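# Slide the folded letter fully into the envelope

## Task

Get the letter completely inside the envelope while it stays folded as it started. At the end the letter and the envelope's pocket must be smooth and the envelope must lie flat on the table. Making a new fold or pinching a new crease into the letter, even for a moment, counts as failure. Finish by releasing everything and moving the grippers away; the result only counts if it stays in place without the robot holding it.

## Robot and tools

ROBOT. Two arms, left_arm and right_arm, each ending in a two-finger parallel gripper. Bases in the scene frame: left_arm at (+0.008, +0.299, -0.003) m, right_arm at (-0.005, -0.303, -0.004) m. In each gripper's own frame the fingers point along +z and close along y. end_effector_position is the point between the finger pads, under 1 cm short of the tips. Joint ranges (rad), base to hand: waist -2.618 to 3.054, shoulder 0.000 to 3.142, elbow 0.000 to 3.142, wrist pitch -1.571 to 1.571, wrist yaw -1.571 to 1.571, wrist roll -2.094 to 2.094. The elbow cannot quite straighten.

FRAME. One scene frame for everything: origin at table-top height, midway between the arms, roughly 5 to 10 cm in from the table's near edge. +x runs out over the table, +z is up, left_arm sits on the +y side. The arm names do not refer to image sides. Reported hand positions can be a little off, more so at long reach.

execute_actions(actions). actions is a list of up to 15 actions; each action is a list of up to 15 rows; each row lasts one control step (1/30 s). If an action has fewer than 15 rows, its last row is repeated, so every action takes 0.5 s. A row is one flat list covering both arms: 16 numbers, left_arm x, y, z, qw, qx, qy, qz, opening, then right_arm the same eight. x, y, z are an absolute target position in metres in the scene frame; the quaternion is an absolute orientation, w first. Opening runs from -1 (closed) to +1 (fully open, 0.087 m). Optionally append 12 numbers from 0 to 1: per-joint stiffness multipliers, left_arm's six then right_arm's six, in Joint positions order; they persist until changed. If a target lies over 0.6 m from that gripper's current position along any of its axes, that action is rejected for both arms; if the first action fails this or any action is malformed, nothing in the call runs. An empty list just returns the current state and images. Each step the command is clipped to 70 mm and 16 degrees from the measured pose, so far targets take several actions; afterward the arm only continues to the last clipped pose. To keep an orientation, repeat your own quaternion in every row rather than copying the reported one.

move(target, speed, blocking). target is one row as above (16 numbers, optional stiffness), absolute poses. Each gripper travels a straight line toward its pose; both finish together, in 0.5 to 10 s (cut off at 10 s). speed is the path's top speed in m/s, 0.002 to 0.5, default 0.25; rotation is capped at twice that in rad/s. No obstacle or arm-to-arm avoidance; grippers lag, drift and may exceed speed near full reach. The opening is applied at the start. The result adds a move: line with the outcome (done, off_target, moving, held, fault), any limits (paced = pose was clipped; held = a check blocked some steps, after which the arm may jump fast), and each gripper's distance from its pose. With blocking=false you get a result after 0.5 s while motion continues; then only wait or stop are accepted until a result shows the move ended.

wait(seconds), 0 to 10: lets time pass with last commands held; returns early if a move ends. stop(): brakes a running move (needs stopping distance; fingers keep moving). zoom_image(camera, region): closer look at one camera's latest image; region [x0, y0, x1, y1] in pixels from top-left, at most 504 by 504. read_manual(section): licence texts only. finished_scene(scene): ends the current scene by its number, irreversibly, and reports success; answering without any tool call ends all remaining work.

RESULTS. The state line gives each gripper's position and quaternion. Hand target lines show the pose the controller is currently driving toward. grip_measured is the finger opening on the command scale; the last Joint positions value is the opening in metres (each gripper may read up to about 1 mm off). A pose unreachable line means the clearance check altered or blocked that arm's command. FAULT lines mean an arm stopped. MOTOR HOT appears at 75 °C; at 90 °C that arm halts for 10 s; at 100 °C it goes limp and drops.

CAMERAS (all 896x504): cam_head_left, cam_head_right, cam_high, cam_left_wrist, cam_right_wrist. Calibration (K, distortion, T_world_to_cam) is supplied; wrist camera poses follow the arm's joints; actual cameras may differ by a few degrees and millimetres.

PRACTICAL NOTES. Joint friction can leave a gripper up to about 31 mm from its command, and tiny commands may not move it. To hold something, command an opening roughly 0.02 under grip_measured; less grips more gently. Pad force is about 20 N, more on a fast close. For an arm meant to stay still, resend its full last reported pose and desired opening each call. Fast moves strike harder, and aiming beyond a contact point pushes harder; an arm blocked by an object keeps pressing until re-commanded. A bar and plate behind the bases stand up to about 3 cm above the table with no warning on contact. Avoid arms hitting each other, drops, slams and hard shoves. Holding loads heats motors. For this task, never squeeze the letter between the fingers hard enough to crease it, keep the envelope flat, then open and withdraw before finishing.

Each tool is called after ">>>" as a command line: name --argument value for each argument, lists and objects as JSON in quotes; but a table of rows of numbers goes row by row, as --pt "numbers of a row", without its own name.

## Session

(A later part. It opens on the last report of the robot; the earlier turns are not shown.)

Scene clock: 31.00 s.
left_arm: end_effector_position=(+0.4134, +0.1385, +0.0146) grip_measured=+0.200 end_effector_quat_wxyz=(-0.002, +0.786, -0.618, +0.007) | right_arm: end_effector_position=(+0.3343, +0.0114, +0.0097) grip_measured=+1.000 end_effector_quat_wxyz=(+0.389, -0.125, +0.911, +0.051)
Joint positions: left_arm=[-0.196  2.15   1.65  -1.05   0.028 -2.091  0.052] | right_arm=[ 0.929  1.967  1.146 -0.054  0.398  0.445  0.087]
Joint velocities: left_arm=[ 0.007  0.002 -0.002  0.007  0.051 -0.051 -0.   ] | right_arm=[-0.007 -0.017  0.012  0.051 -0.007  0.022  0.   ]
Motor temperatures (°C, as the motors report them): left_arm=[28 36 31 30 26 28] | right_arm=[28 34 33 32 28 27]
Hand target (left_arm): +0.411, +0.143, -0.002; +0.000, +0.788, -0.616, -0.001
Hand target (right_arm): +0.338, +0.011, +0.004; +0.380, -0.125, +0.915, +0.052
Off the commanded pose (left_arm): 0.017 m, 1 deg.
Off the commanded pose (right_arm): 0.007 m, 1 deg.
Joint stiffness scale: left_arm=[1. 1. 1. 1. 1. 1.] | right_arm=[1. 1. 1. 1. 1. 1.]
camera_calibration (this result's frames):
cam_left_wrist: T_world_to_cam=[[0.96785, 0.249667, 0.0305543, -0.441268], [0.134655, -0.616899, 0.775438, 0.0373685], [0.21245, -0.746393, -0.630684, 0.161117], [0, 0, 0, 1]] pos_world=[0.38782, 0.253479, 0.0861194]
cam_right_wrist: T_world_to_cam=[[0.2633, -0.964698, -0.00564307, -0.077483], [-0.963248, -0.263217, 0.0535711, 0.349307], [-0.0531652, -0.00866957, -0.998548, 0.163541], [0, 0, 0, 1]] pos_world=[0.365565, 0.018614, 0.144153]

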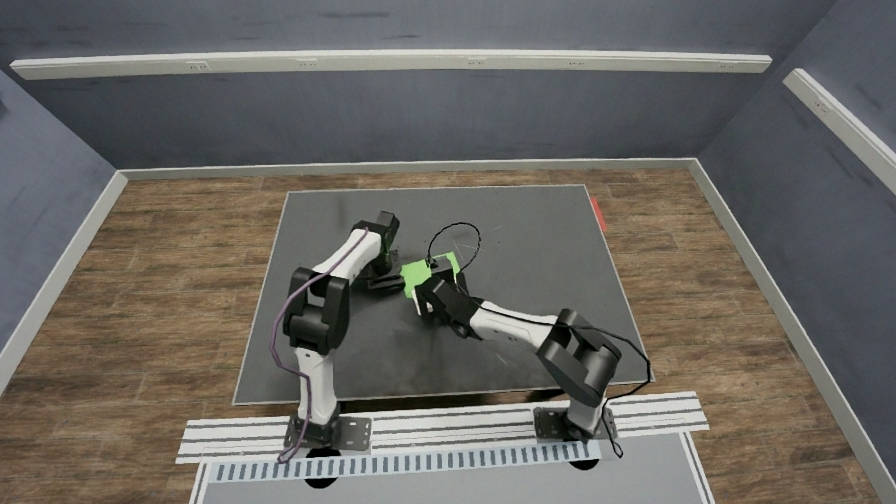

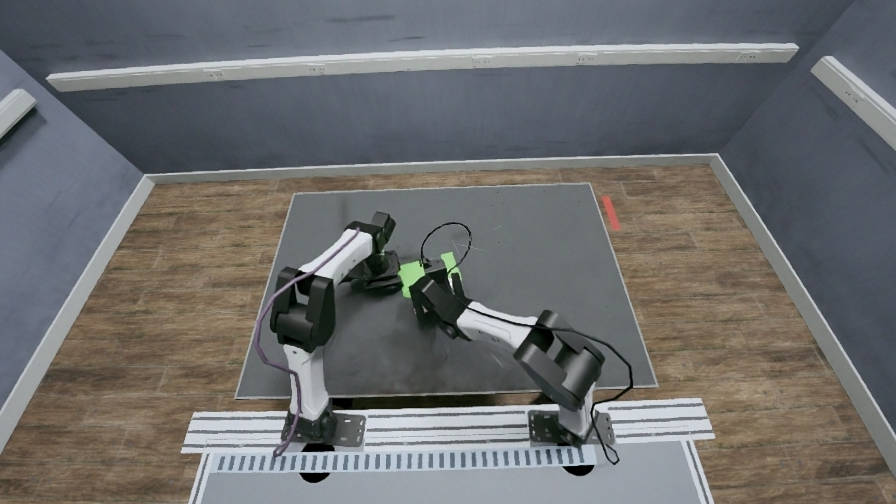

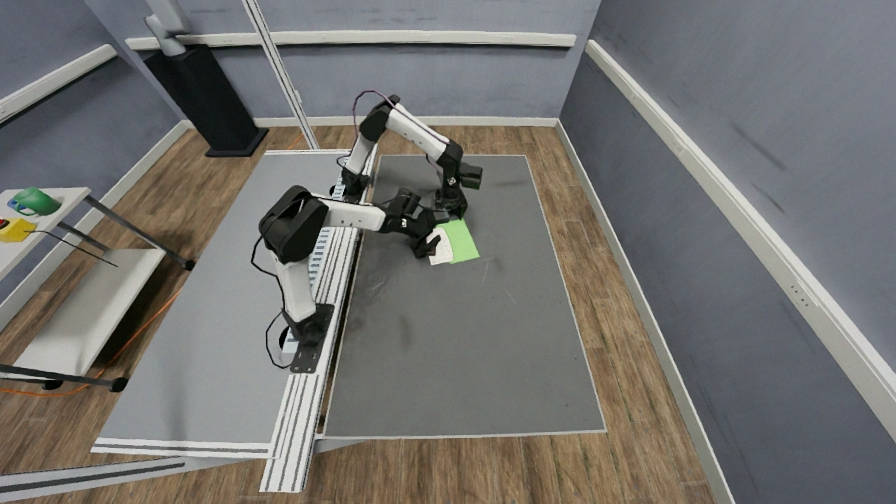

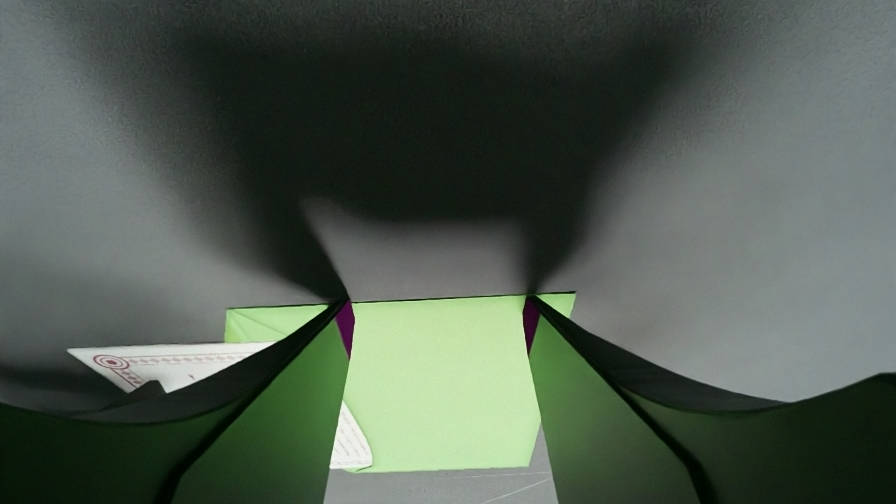

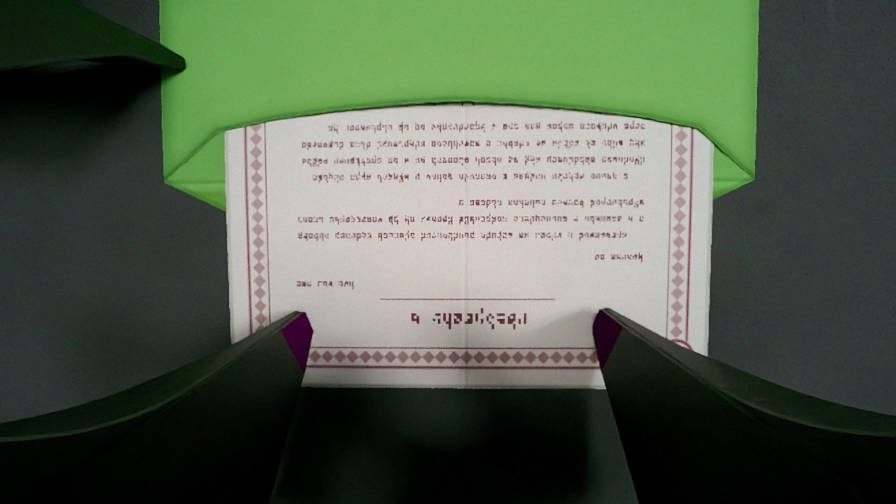

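>>> execute_actions --actions '[[[0.411,0.143,-0.002,0,-0.788,0.616,0,0.2,0.347,0.015,0.004,0.38,-0.125,0.916,0.052,1]],[[0.411,0.143,-0.002,0,-0.788,0.616,0,0.2,0.355,0.018,0.004,0.38,-0.125,0.916,0.052,1]],[[0.411,0.143,-0.002,0,-0.788,0.616,0,0.2,0.354,0.018,0.032,0.38,-0.125,0.916,0.052,1]],[[0.411,0.143,-0.002,0,-0.788,0.616,0,0.2,0.363,0.016,0.026,0.38,-0.125,0.916,0.052,0]],[[0.411,0.143,-0.002,0,-0.788,0.616,0,0.2,0.363,0.016,0.012,0.38,-0.125,0.916,0.052,0]],[[0.411,0.143,-0.002,0,-0.788,0.616,0,0.2,0.363,0.016,0.004,0.38,-0.125,0.916,0.052,0]]]'

Scene clock: 37.40 s.
left_arm: end_effector_position=(+0.4134, +0.1385, +0.0146) grip_measured=+0.200 end_effector_quat_wxyz=(-0.002, +0.786, -0.618, +0.007) | right_arm: end_effector_position=(+0.3607, +0.0160, +0.0101) grip_measured=+0.000 end_effector_quat_wxyz=(+0.380, -0.125, +0.915, +0.049)
Joint positions: left_arm=[-0.196  2.15   1.65  -1.05   0.028 -2.091  0.052] | right_arm=[ 0.884  2.041  1.268 -0.106  0.363  0.414  0.044]
Joint velocities: left_arm=[ 0.012 -0.002 -0.007 -0.007 -0.066  0.007  0.   ] | right_arm=[-0.012 -0.002 -0.002 -0.007  0.051 -0.037 -0.001]
Motor temperatures (°C, as the motors report them): left_arm=[28 38 31 30 26 28] | right_arm=[28 35 33 32 28 27]
Hand target (left_arm): +0.411, +0.143, -0.002; +0.000, +0.788, -0.616, -0.001
Hand target (right_arm): +0.363, +0.016, +0.004; +0.379, -0.125, +0.915, +0.052
Off the commanded pose (left_arm): 0.017 m, 1 deg.
Off the commanded pose (right_arm): 0.007 m, 0 deg.
Joint stiffness scale: left_arm=[1. 1. 1. 1. 1. 1.] | right_arm=[1. 1. 1. 1. 1. 1.]
camera_calibration (this result's frames):
cam_left_wrist: T_world_to_cam=[[0.96785, 0.249667, 0.0305543, -0.441268], [0.134655, -0.616899, 0.775438, 0.0373685], [0.21245, -0.746393, -0.630684, 0.161117], [0, 0, 0, 1]] pos_world=[0.38782, 0.253479, 0.0861194]
cam_right_wrist: T_world_to_cam=[[0.261841, -0.965102, -0.00411504, -0.079468], [-0.962505, -0.261444, 0.0723325, 0.375504], [-0.0708841, -0.0149788, -0.997372, 0.17191], [0, 0, 0, 1]] pos_world=[0.394418, 0.0240535, 0.14397]

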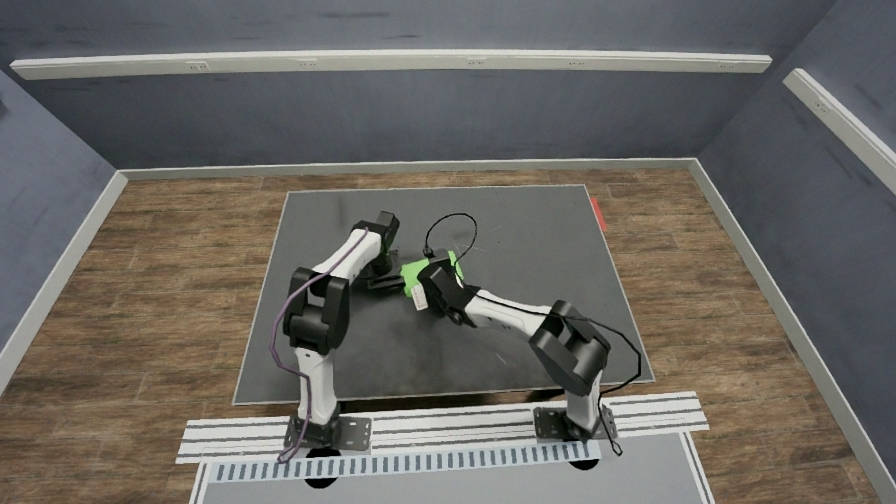

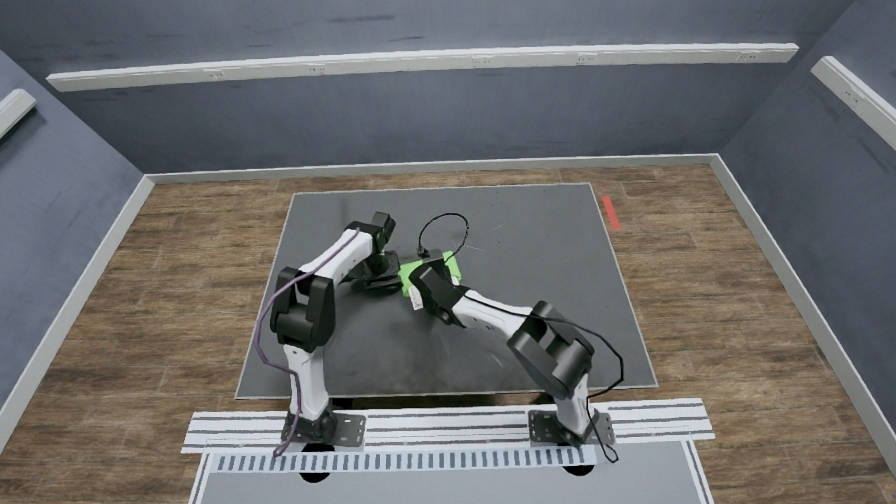

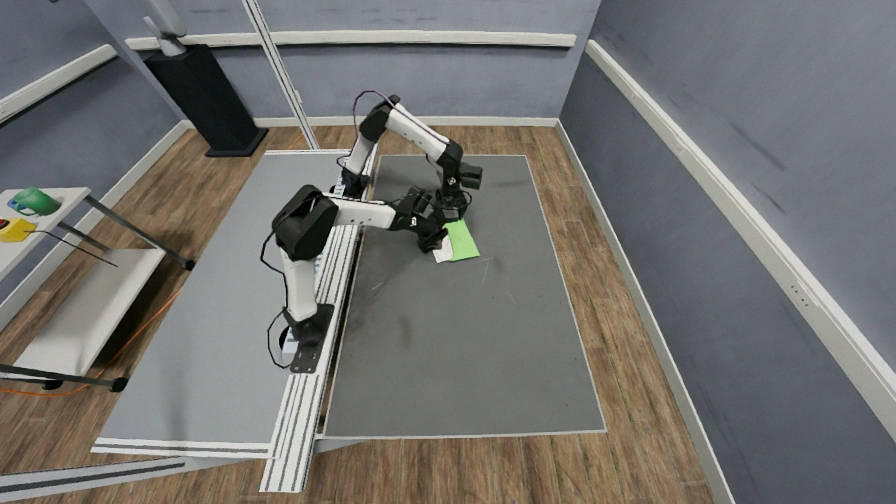

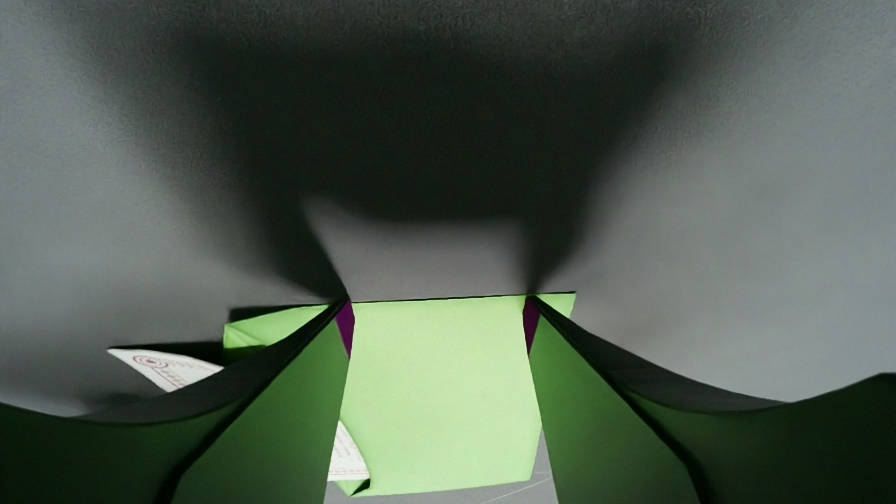

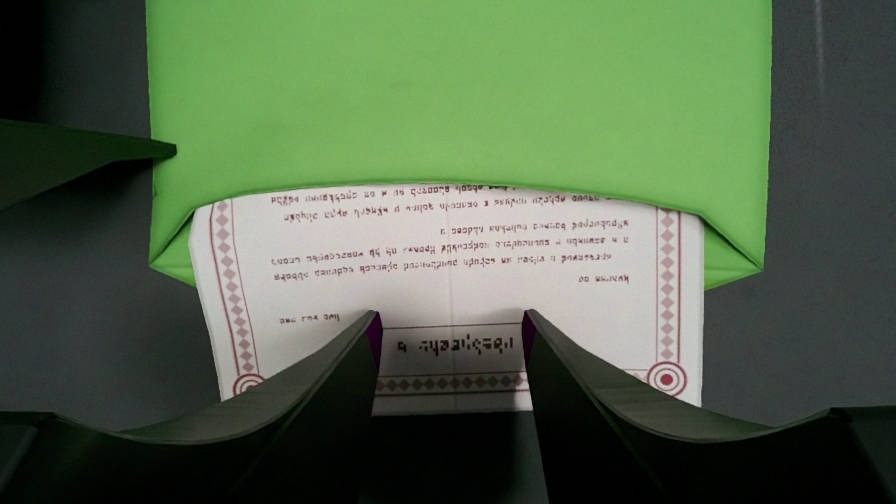

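>>> execute_actions --actions '[[[0.411,0.143,-0.002,0,-0.788,0.616,0,0.2,0.361,0.016,0.034,0.38,-0.125,0.916,0.052,0]],[[0.411,0.143,-0.002,0,-0.788,0.616,0,0.2,0.338,0.011,0.03,0.38,-0.125,0.916,0.052,1]],[[0.411,0.143,-0.002,0,-0.788,0.616,0,0.2,0.338,0.011,0.014,0.38,-0.125,0.916,0.052,1]]]'

Scene clock: 42.03 s.
left_arm: end_effector_position=(+0.4134, +0.1385, +0.0146) grip_measured=+0.200 end_effector_quat_wxyz=(-0.002, +0.786, -0.618, +0.007) | right_arm: end_effector_position=(+0.3358, +0.0105, +0.0152) grip_measured=+1.000 end_effector_quat_wxyz=(+0.372, -0.131, +0.918, +0.052)
Joint positions: left_arm=[-0.196  2.15   1.65  -1.05   0.028 -2.091  0.052] | right_arm=[ 0.913  1.965  1.191 -0.125  0.364  0.437  0.087]
Joint velocities: left_arm=[-0.002 -0.002 -0.012  0.022  0.007 -0.007 -0.001] | right_arm=[-0.007 -0.022 -0.002 -0.007 -0.022  0.022  0.   ]
Motor temperatures (°C, as the motors report them): left_arm=[28 38 31 29 26 28] | right_arm=[28 36 33 33 28 27]
Hand target (left_arm): +0.411, +0.143, -0.002; +0.000, +0.788, -0.616, -0.001
Hand target (right_arm): +0.338, +0.011, +0.014; +0.379, -0.125, +0.915, +0.052
Off the commanded pose (left_arm): 0.017 m, 1 deg.
Off the commanded pose (right_arm): 0.003 m, 1 deg.
Joint stiffness scale: left_arm=[1. 1. 1. 1. 1. 1.] | right_arm=[1. 1. 1. 1. 1. 1.]
camera_calibration (this result's frames):
cam_left_wrist: T_world_to_cam=[[0.96785, 0.249667, 0.0305543, -0.441268], [0.134655, -0.616899, 0.775438, 0.0373685], [0.21245, -0.746393, -0.630684, 0.161117], [0, 0, 0, 1]] pos_world=[0.38782, 0.253479, 0.0861194]
cam_right_wrist: T_world_to_cam=[[0.273707, -0.961779, -0.00816377, -0.0821842], [-0.957752, -0.27332, 0.0894828, 0.34796], [-0.0882939, -0.0166732, -0.995955, 0.180954], [0, 0, 0, 1]] pos_world=[0.371731, 0.0190785, 0.148415]

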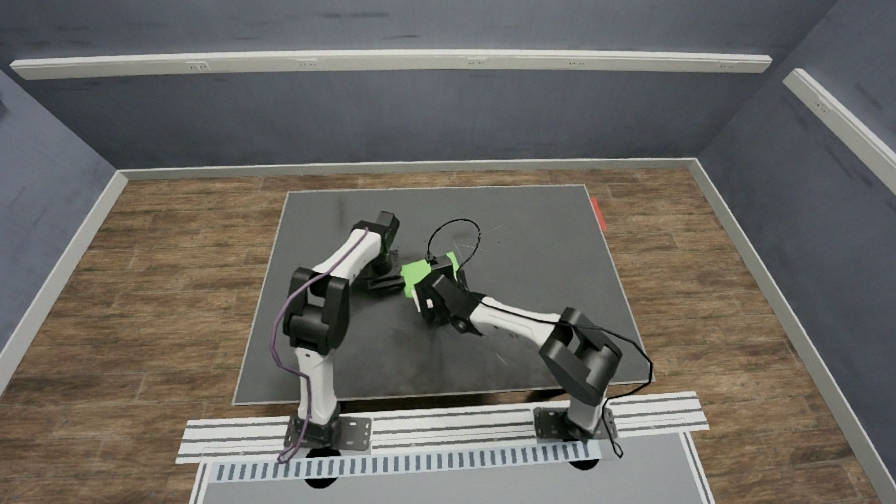

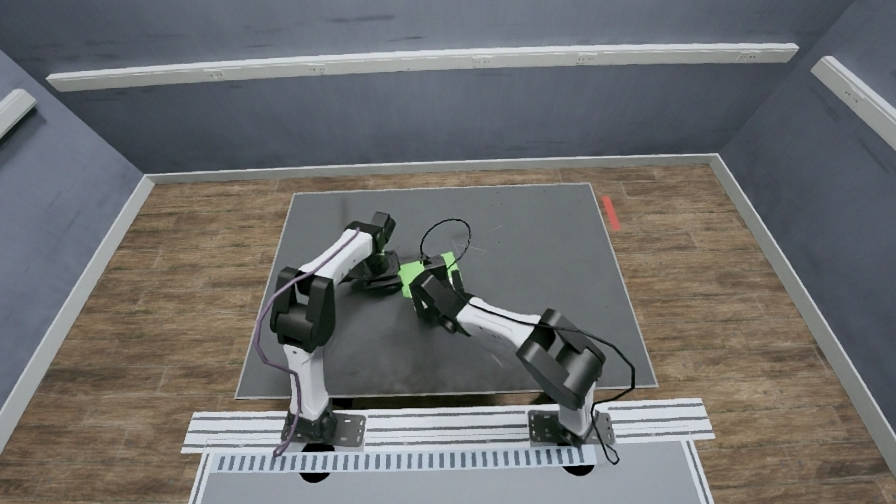

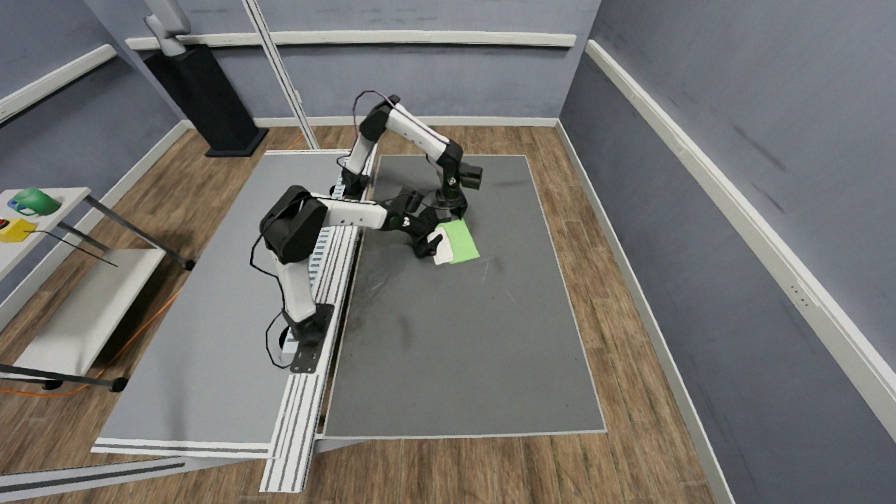

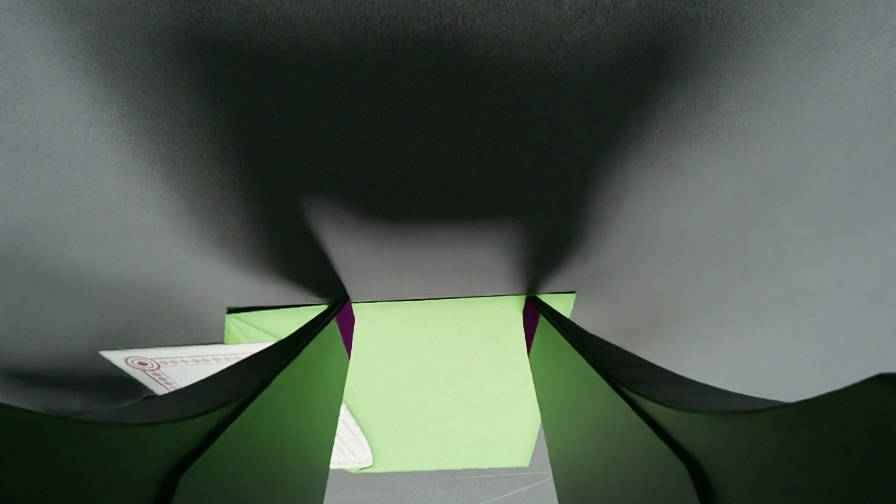

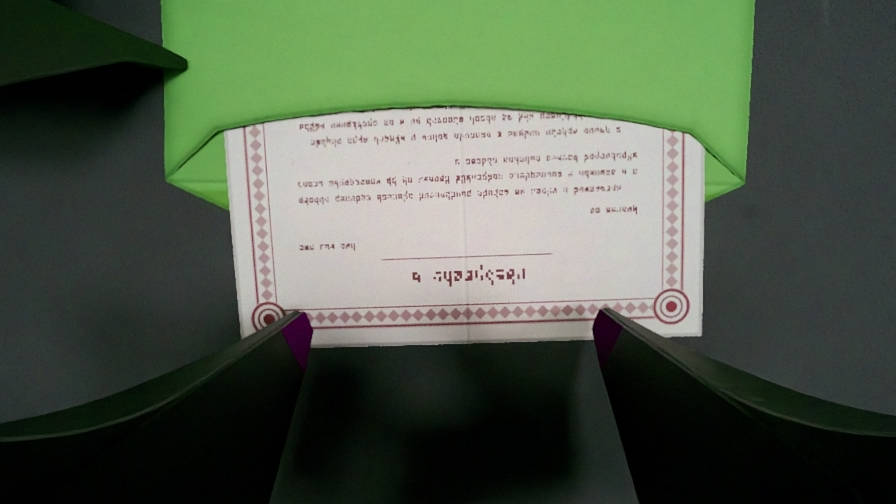

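>>> execute_actions --actions '[[[0.411,0.143,-0.002,0,-0.788,0.616,0,0.2,0.340,0.012,0.002,0.38,-0.13,0.915,0.054,1]],[[0.411,0.143,-0.002,0,-0.788,0.616,0,0.2,0.349,0.016,0.003,0.381,-0.112,0.917,0.046,1]],[[0.411,0.143,-0.002,0,-0.788,0.616,0,0.2,0.357,0.019,0.004,0.381,-0.108,0.918,0.045,1]]]'

Scene clock: 46.63 s.
left_arm: end_effector_position=(+0.4134, +0.1385, +0.0146) grip_measured=+0.200 end_effector_quat_wxyz=(-0.002, +0.786, -0.618, +0.007) | right_arm: end_effector_position=(+0.3518, +0.0193, +0.0095) grip_measured=+1.000 end_effector_quat_wxyz=(+0.386, -0.117, +0.914, +0.044)
Joint positions: left_arm=[-0.196  2.15   1.65  -1.05   0.028 -2.091  0.052] | right_arm=[ 0.913  2.032  1.249 -0.101  0.401  0.447  0.087]
Joint velocities: left_arm=[-0.012  0.012  0.002 -0.022 -0.007 -0.095 -0.   ] | right_arm=[ 0.007 -0.007  0.002 -0.037 -0.022  0.007  0.   ]
Motor temperatures (°C, as the motors report them): left_arm=[28 39 31 29 26 28] | right_arm=[28 37 33 33 28 27]
Hand target (left_arm): +0.411, +0.143, -0.002; +0.000, +0.788, -0.616, -0.001
Hand target (right_arm): +0.357, +0.019, +0.004; +0.381, -0.108, +0.917, +0.045
Off the commanded pose (left_arm): 0.017 m, 1 deg.
Off the commanded pose (right_arm): 0.008 m, 1 deg.
Joint stiffness scale: left_arm=[1. 1. 1. 1. 1. 1.] | right_arm=[1. 1. 1. 1. 1. 1.]
camera_calibration (this result's frames):
cam_left_wrist: T_world_to_cam=[[0.96785, 0.249667, 0.0305543, -0.441268], [0.134655, -0.616899, 0.775438, 0.0373685], [0.21245, -0.746393, -0.630684, 0.161117], [0, 0, 0, 1]] pos_world=[0.38782, 0.253479, 0.0861194]
cam_right_wrist: T_world_to_cam=[[0.243977, -0.969781, -0.000483849, -0.0676498], [-0.967955, -0.243549, 0.0612084, 0.369518], [-0.0594766, -0.0144651, -0.998125, 0.166706], [0, 0, 0, 1]] pos_world=[0.384097, 0.0268016, 0.143743]

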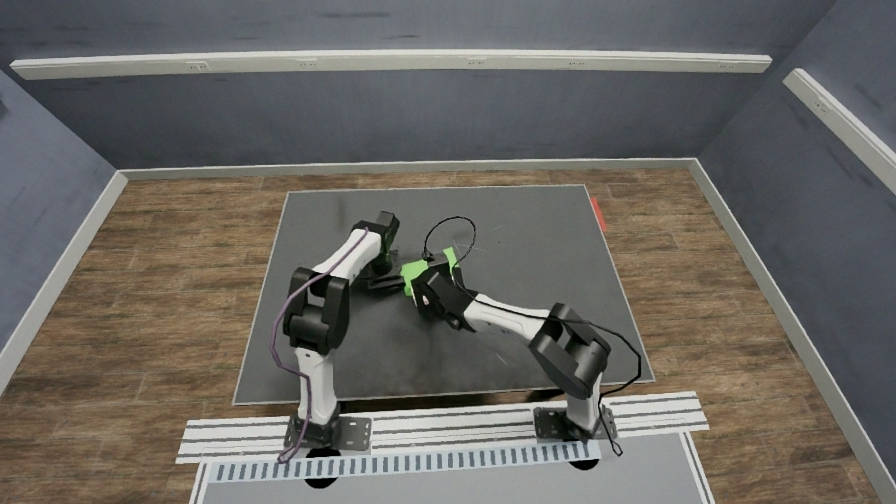

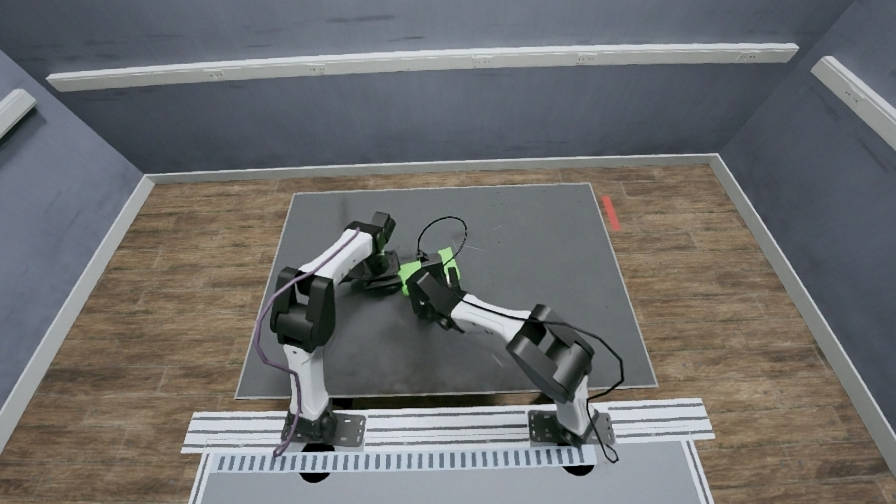

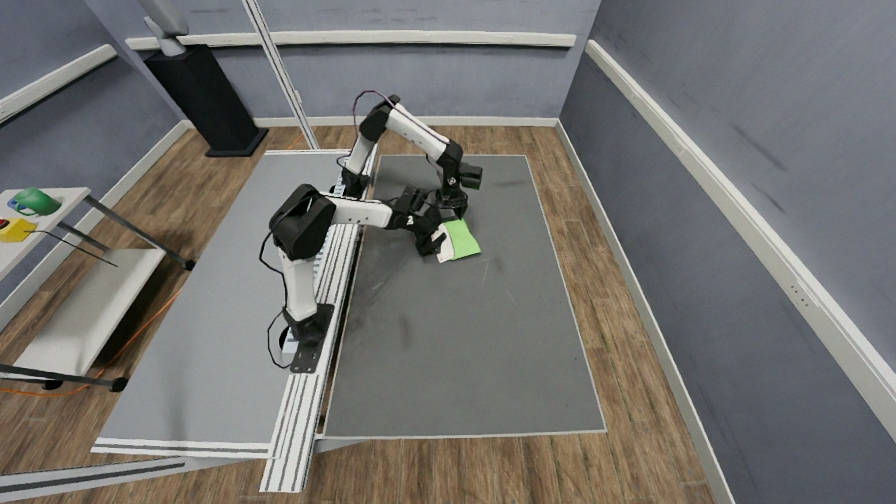

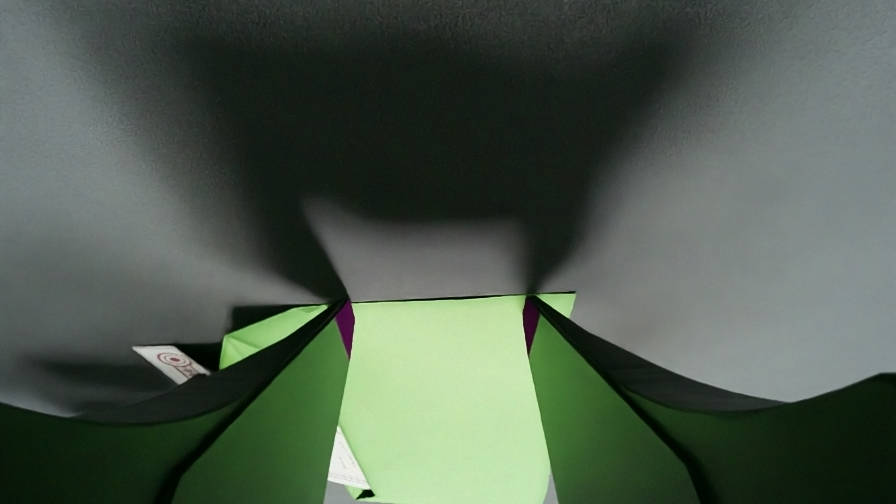

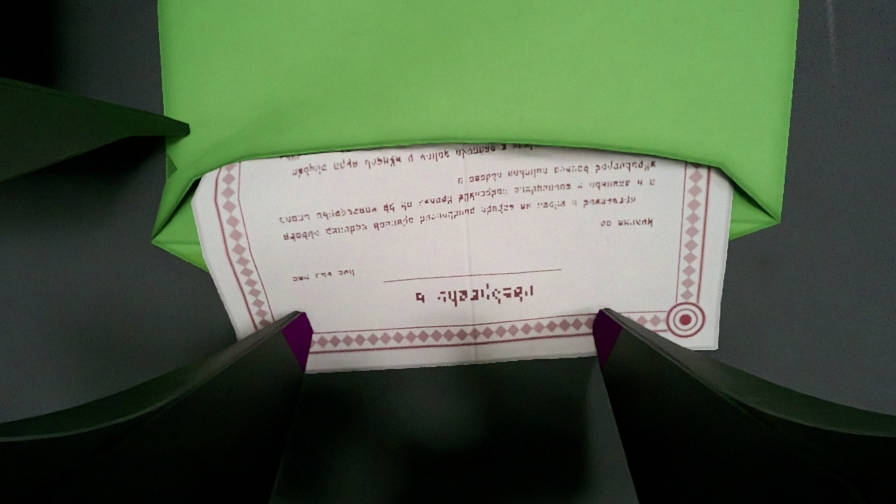

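>>> execute_actions --actions '[[[0.411,0.143,-0.002,0,-0.788,0.616,0,0.2,0.353,0.019,0.036,0.38,-0.125,0.916,0.052,1]],[[0.413,0.139,0.04,0,-0.788,0.616,0,0.2,0.36,0.018,0.04,0.38,-0.125,0.916,0.052,0.2]],[[0.40,0.137,0.034,0,-0.788,0.616,0,1,0.375,0.022,0.036,0.38,-0.125,0.916,0.052,0.2]],[[0.40,0.137,0.014,0,-0.788,0.616,0,1,0.375,0.022,0.03,0.38,-0.125,0.916,0.052,0.2]]]'

Scene clock: 53.63 s.
left_arm: end_effector_position=(+0.4030, +0.1381, +0.0196) grip_measured=+0.989 end_effector_quat_wxyz=(-0.000, +0.785, -0.620, +0.004) | right_arm: end_effector_position=(+0.3677, +0.0172, +0.0247) grip_measured=+0.200 end_effector_quat_wxyz=(+0.371, -0.127, +0.919, +0.042)
Joint positions: left_arm=[-0.203  2.113  1.613 -1.056  0.028 -2.093  0.087] | right_arm=[ 0.872  2.047  1.356 -0.211  0.356  0.407  0.052]
Joint velocities: left_arm=[-0.012 -0.017 -0.012  0.022  0.095 -0.022 -0.   ] | right_arm=[-0.007 -0.002 -0.007 -0.066  0.022 -0.007  0.001]
Motor temperatures (°C, as the motors report them): left_arm=[28 40 31 29 26 28] | right_arm=[28 38 34 33 28 27]
Hand target (left_arm): +0.400, +0.137, +0.014; +0.001, +0.786, -0.618, +0.000
Hand target (right_arm): +0.375, +0.022, +0.030; +0.380, -0.125, +0.915, +0.052
Off the commanded pose (left_arm): 0.006 m, 1 deg.
Off the commanded pose (right_arm): 0.010 m, 2 deg.
Joint stiffness scale: left_arm=[1. 1. 1. 1. 1. 1.] | right_arm=[1. 1. 1. 1. 1. 1.]
joint sent to its limit (left arm) — the command would take joint 6 (wrist roll) past its lower limit, so that joint was sent only as far as its limit.
camera_calibration (this result's frames):
cam_left_wrist: T_world_to_cam=[[0.969392, 0.244233, 0.0250915, -0.430974], [0.135923, -0.618966, 0.773567, 0.0343748], [0.204462, -0.746479, -0.633217, 0.169463], [0, 0, 0, 1]] pos_world=[0.378461, 0.253036, 0.0915295]
cam_right_wrist: T_world_to_cam=[[0.260064, -0.965562, 0.00757519, -0.0797223], [-0.961421, -0.258205, 0.0948676, 0.380479], [-0.0896446, -0.0319546, -0.995461, 0.194069], [0, 0, 0, 1]] pos_world=[0.40393, 0.027466, 0.157697]

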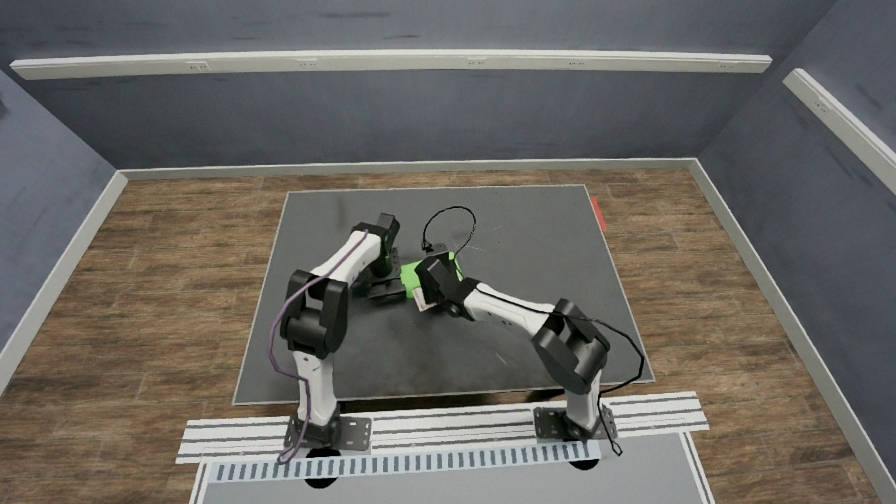

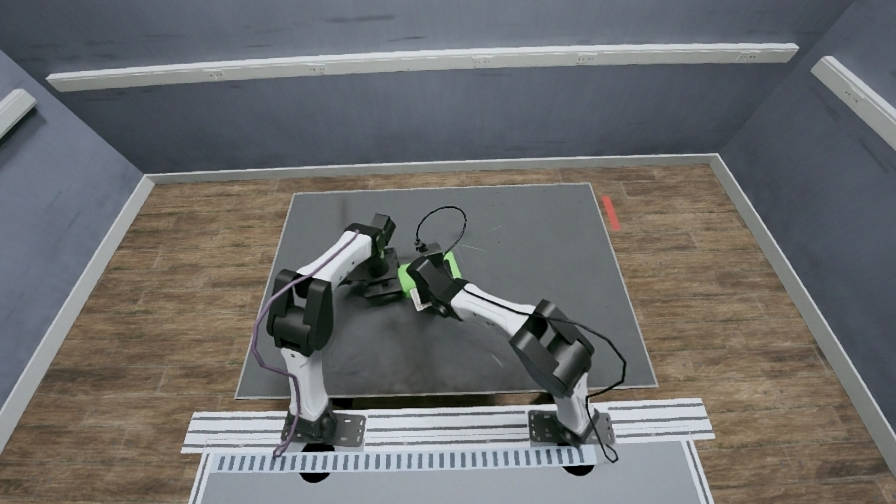

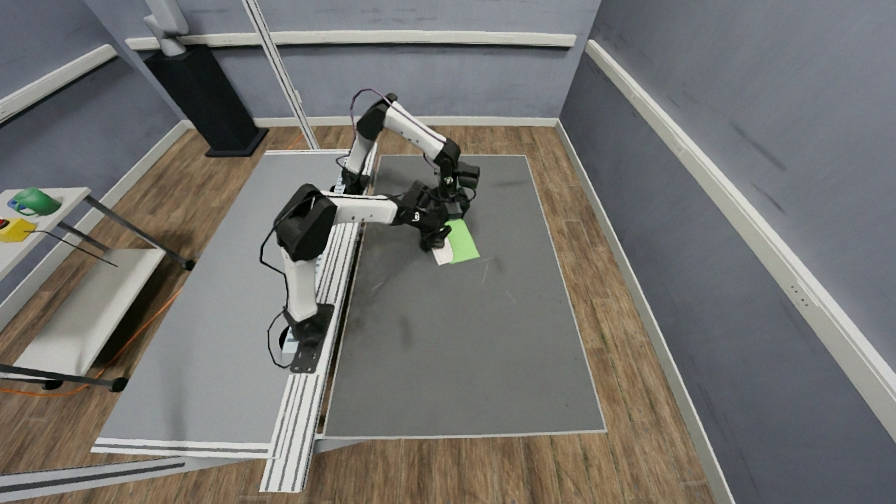

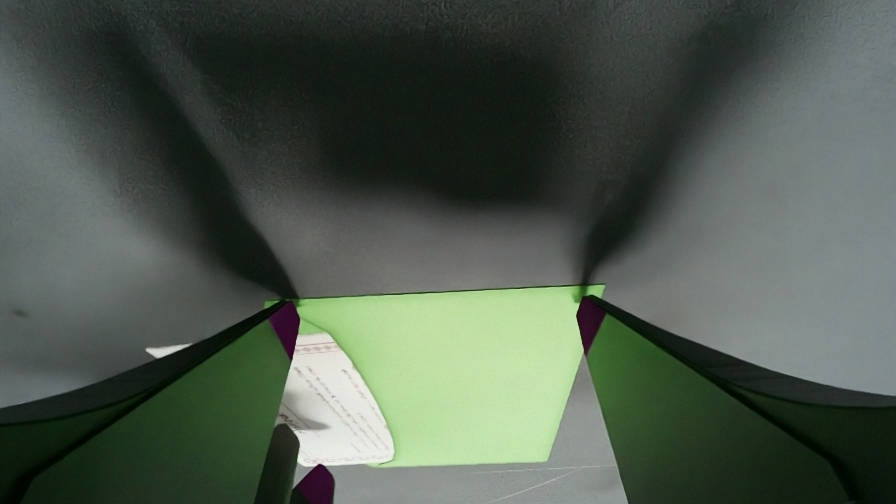

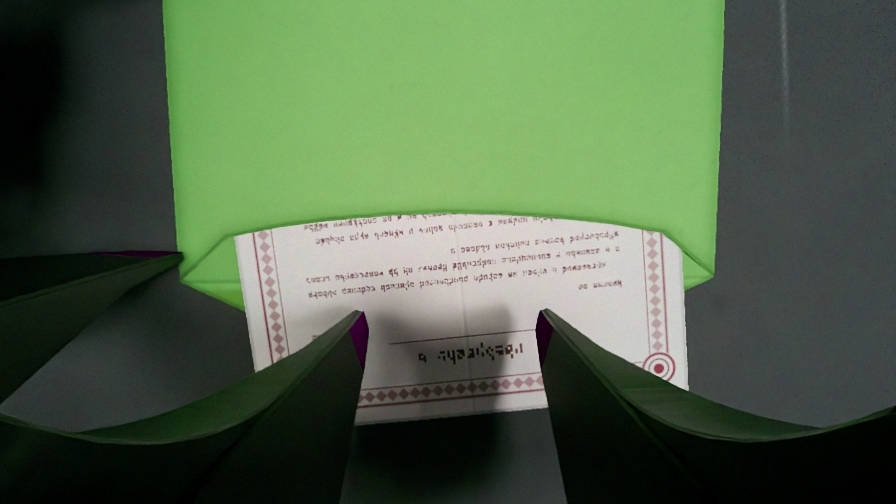

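>>> execute_actions --actions '[[[0.40,0.13,0.014,0,-0.785,0.62,0,1,0.377,0.024,0.022,0.383,-0.135,0.915,0.028,0.5]],[[0.40,0.133,-0.003,0,-0.785,0.62,0,1,0.377,0.024,0.012,0.383,-0.135,0.915,0.028,0.5]],[[0.40,0.133,-0.003,0,-0.785,0.62,0,1,0.378,0.024,0.006,0.383,-0.135,0.915,0.028,0.5]]]'

Scene clock: 60.23 s.
left_arm: end_effector_position=(+0.4030, +0.1306, +0.0149) grip_measured=+0.989 end_effector_quat_wxyz=(-0.002, +0.780, -0.626, +0.010) | right_arm: end_effector_position=(+0.3746, +0.0205, +0.0110) grip_measured=+0.500 end_effector_quat_wxyz=(+0.375, -0.135, +0.917, +0.028)
Joint positions: left_arm=[-0.22   2.117  1.599 -1.025  0.03  -2.093  0.087] | right_arm=[ 0.877  2.101  1.376 -0.181  0.379  0.386  0.066]
Joint velocities: left_arm=[-0.002 -0.017 -0.002 -0.081  0.007  0.007 -0.   ] | right_arm=[-0.002 -0.002 -0.007  0.022  0.066  0.037 -0.   ]
Motor temperatures (°C, as the motors report them): left_arm=[28 41 31 29 26 28] | right_arm=[28 39 34 33 28 27]
Hand target (left_arm): +0.400, +0.133, -0.002; +0.001, +0.783, -0.622, -0.000
Hand target (right_arm): +0.378, +0.024, +0.006; +0.382, -0.135, +0.914, +0.028
Off the commanded pose (left_arm): 0.018 m, 2 deg.
Off the commanded pose (right_arm): 0.007 m, 1 deg.
Joint stiffness scale: left_arm=[1. 1. 1. 1. 1. 1.] | right_arm=[1. 1. 1. 1. 1. 1.]
joint sent to its limit (left arm) — the command would take joint 6 (wrist roll) past its lower limit, so that joint was sent only as far as its limit.
camera_calibration (this result's frames):
cam_left_wrist: T_world_to_cam=[[0.972922, 0.228494, 0.0348362, -0.428494], [0.116957, -0.616687, 0.778471, 0.0406905], [0.199359, -0.753318, -0.626713, 0.163706], [0, 0, 0, 1]] pos_world=[0.379496, 0.246324, 0.0858475]
cam_right_wrist: T_world_to_cam=[[0.264303, -0.963654, 0.0389293, -0.0802492], [-0.961516, -0.260146, 0.0883848, 0.389389], [-0.075045, -0.0607915, -0.995325, 0.176275], [0, 0, 0, 1]] pos_world=[0.408842, 0.0346817, 0.144158]

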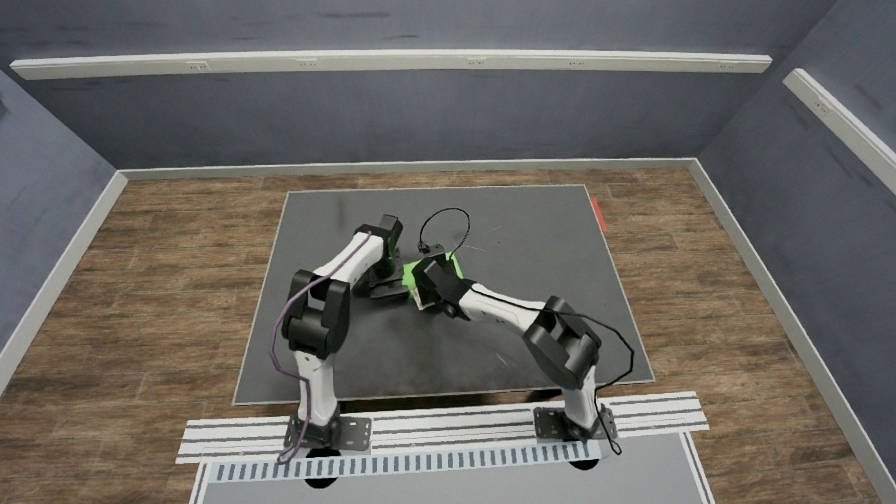

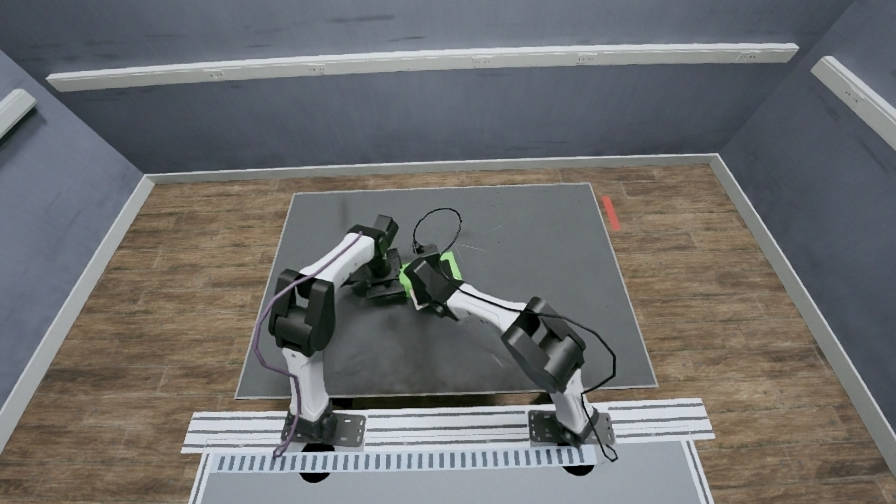

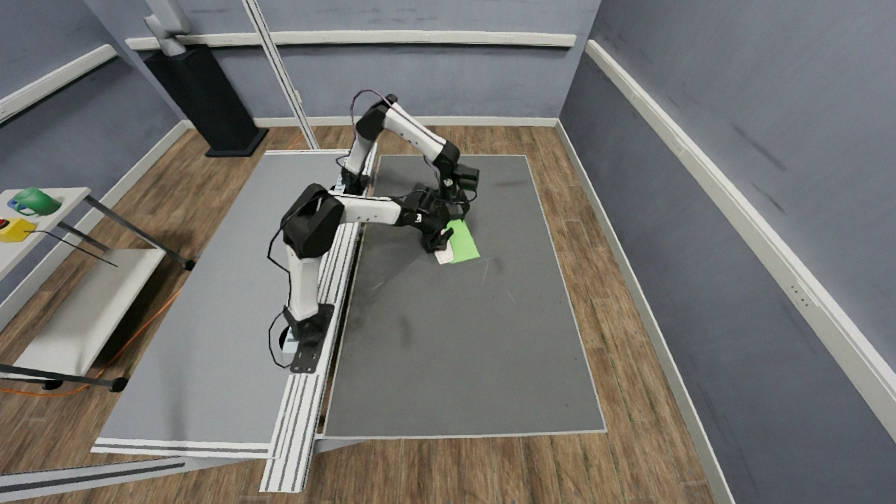

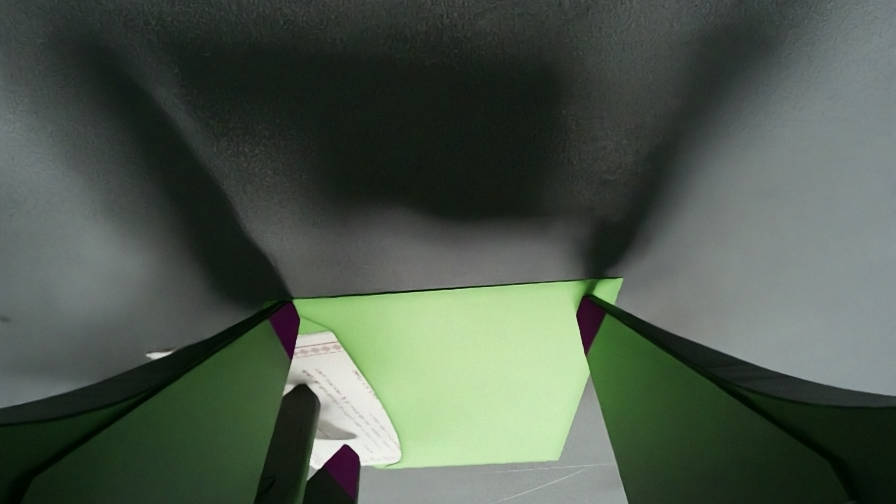

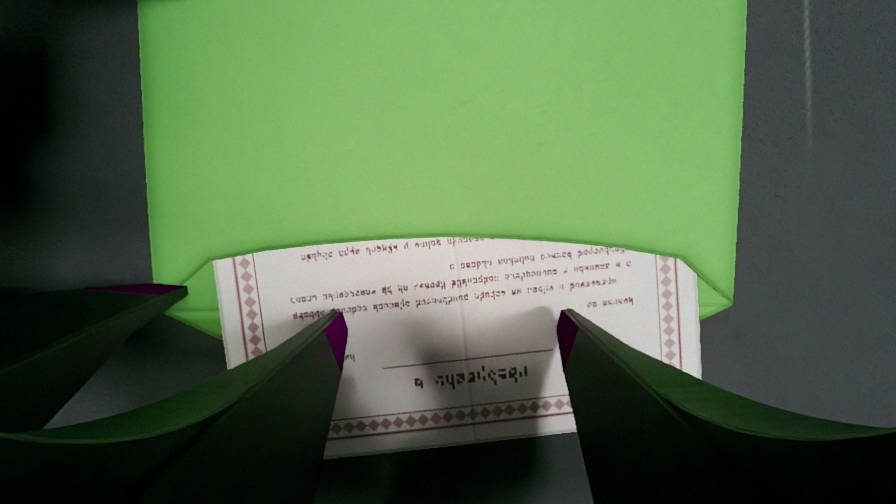

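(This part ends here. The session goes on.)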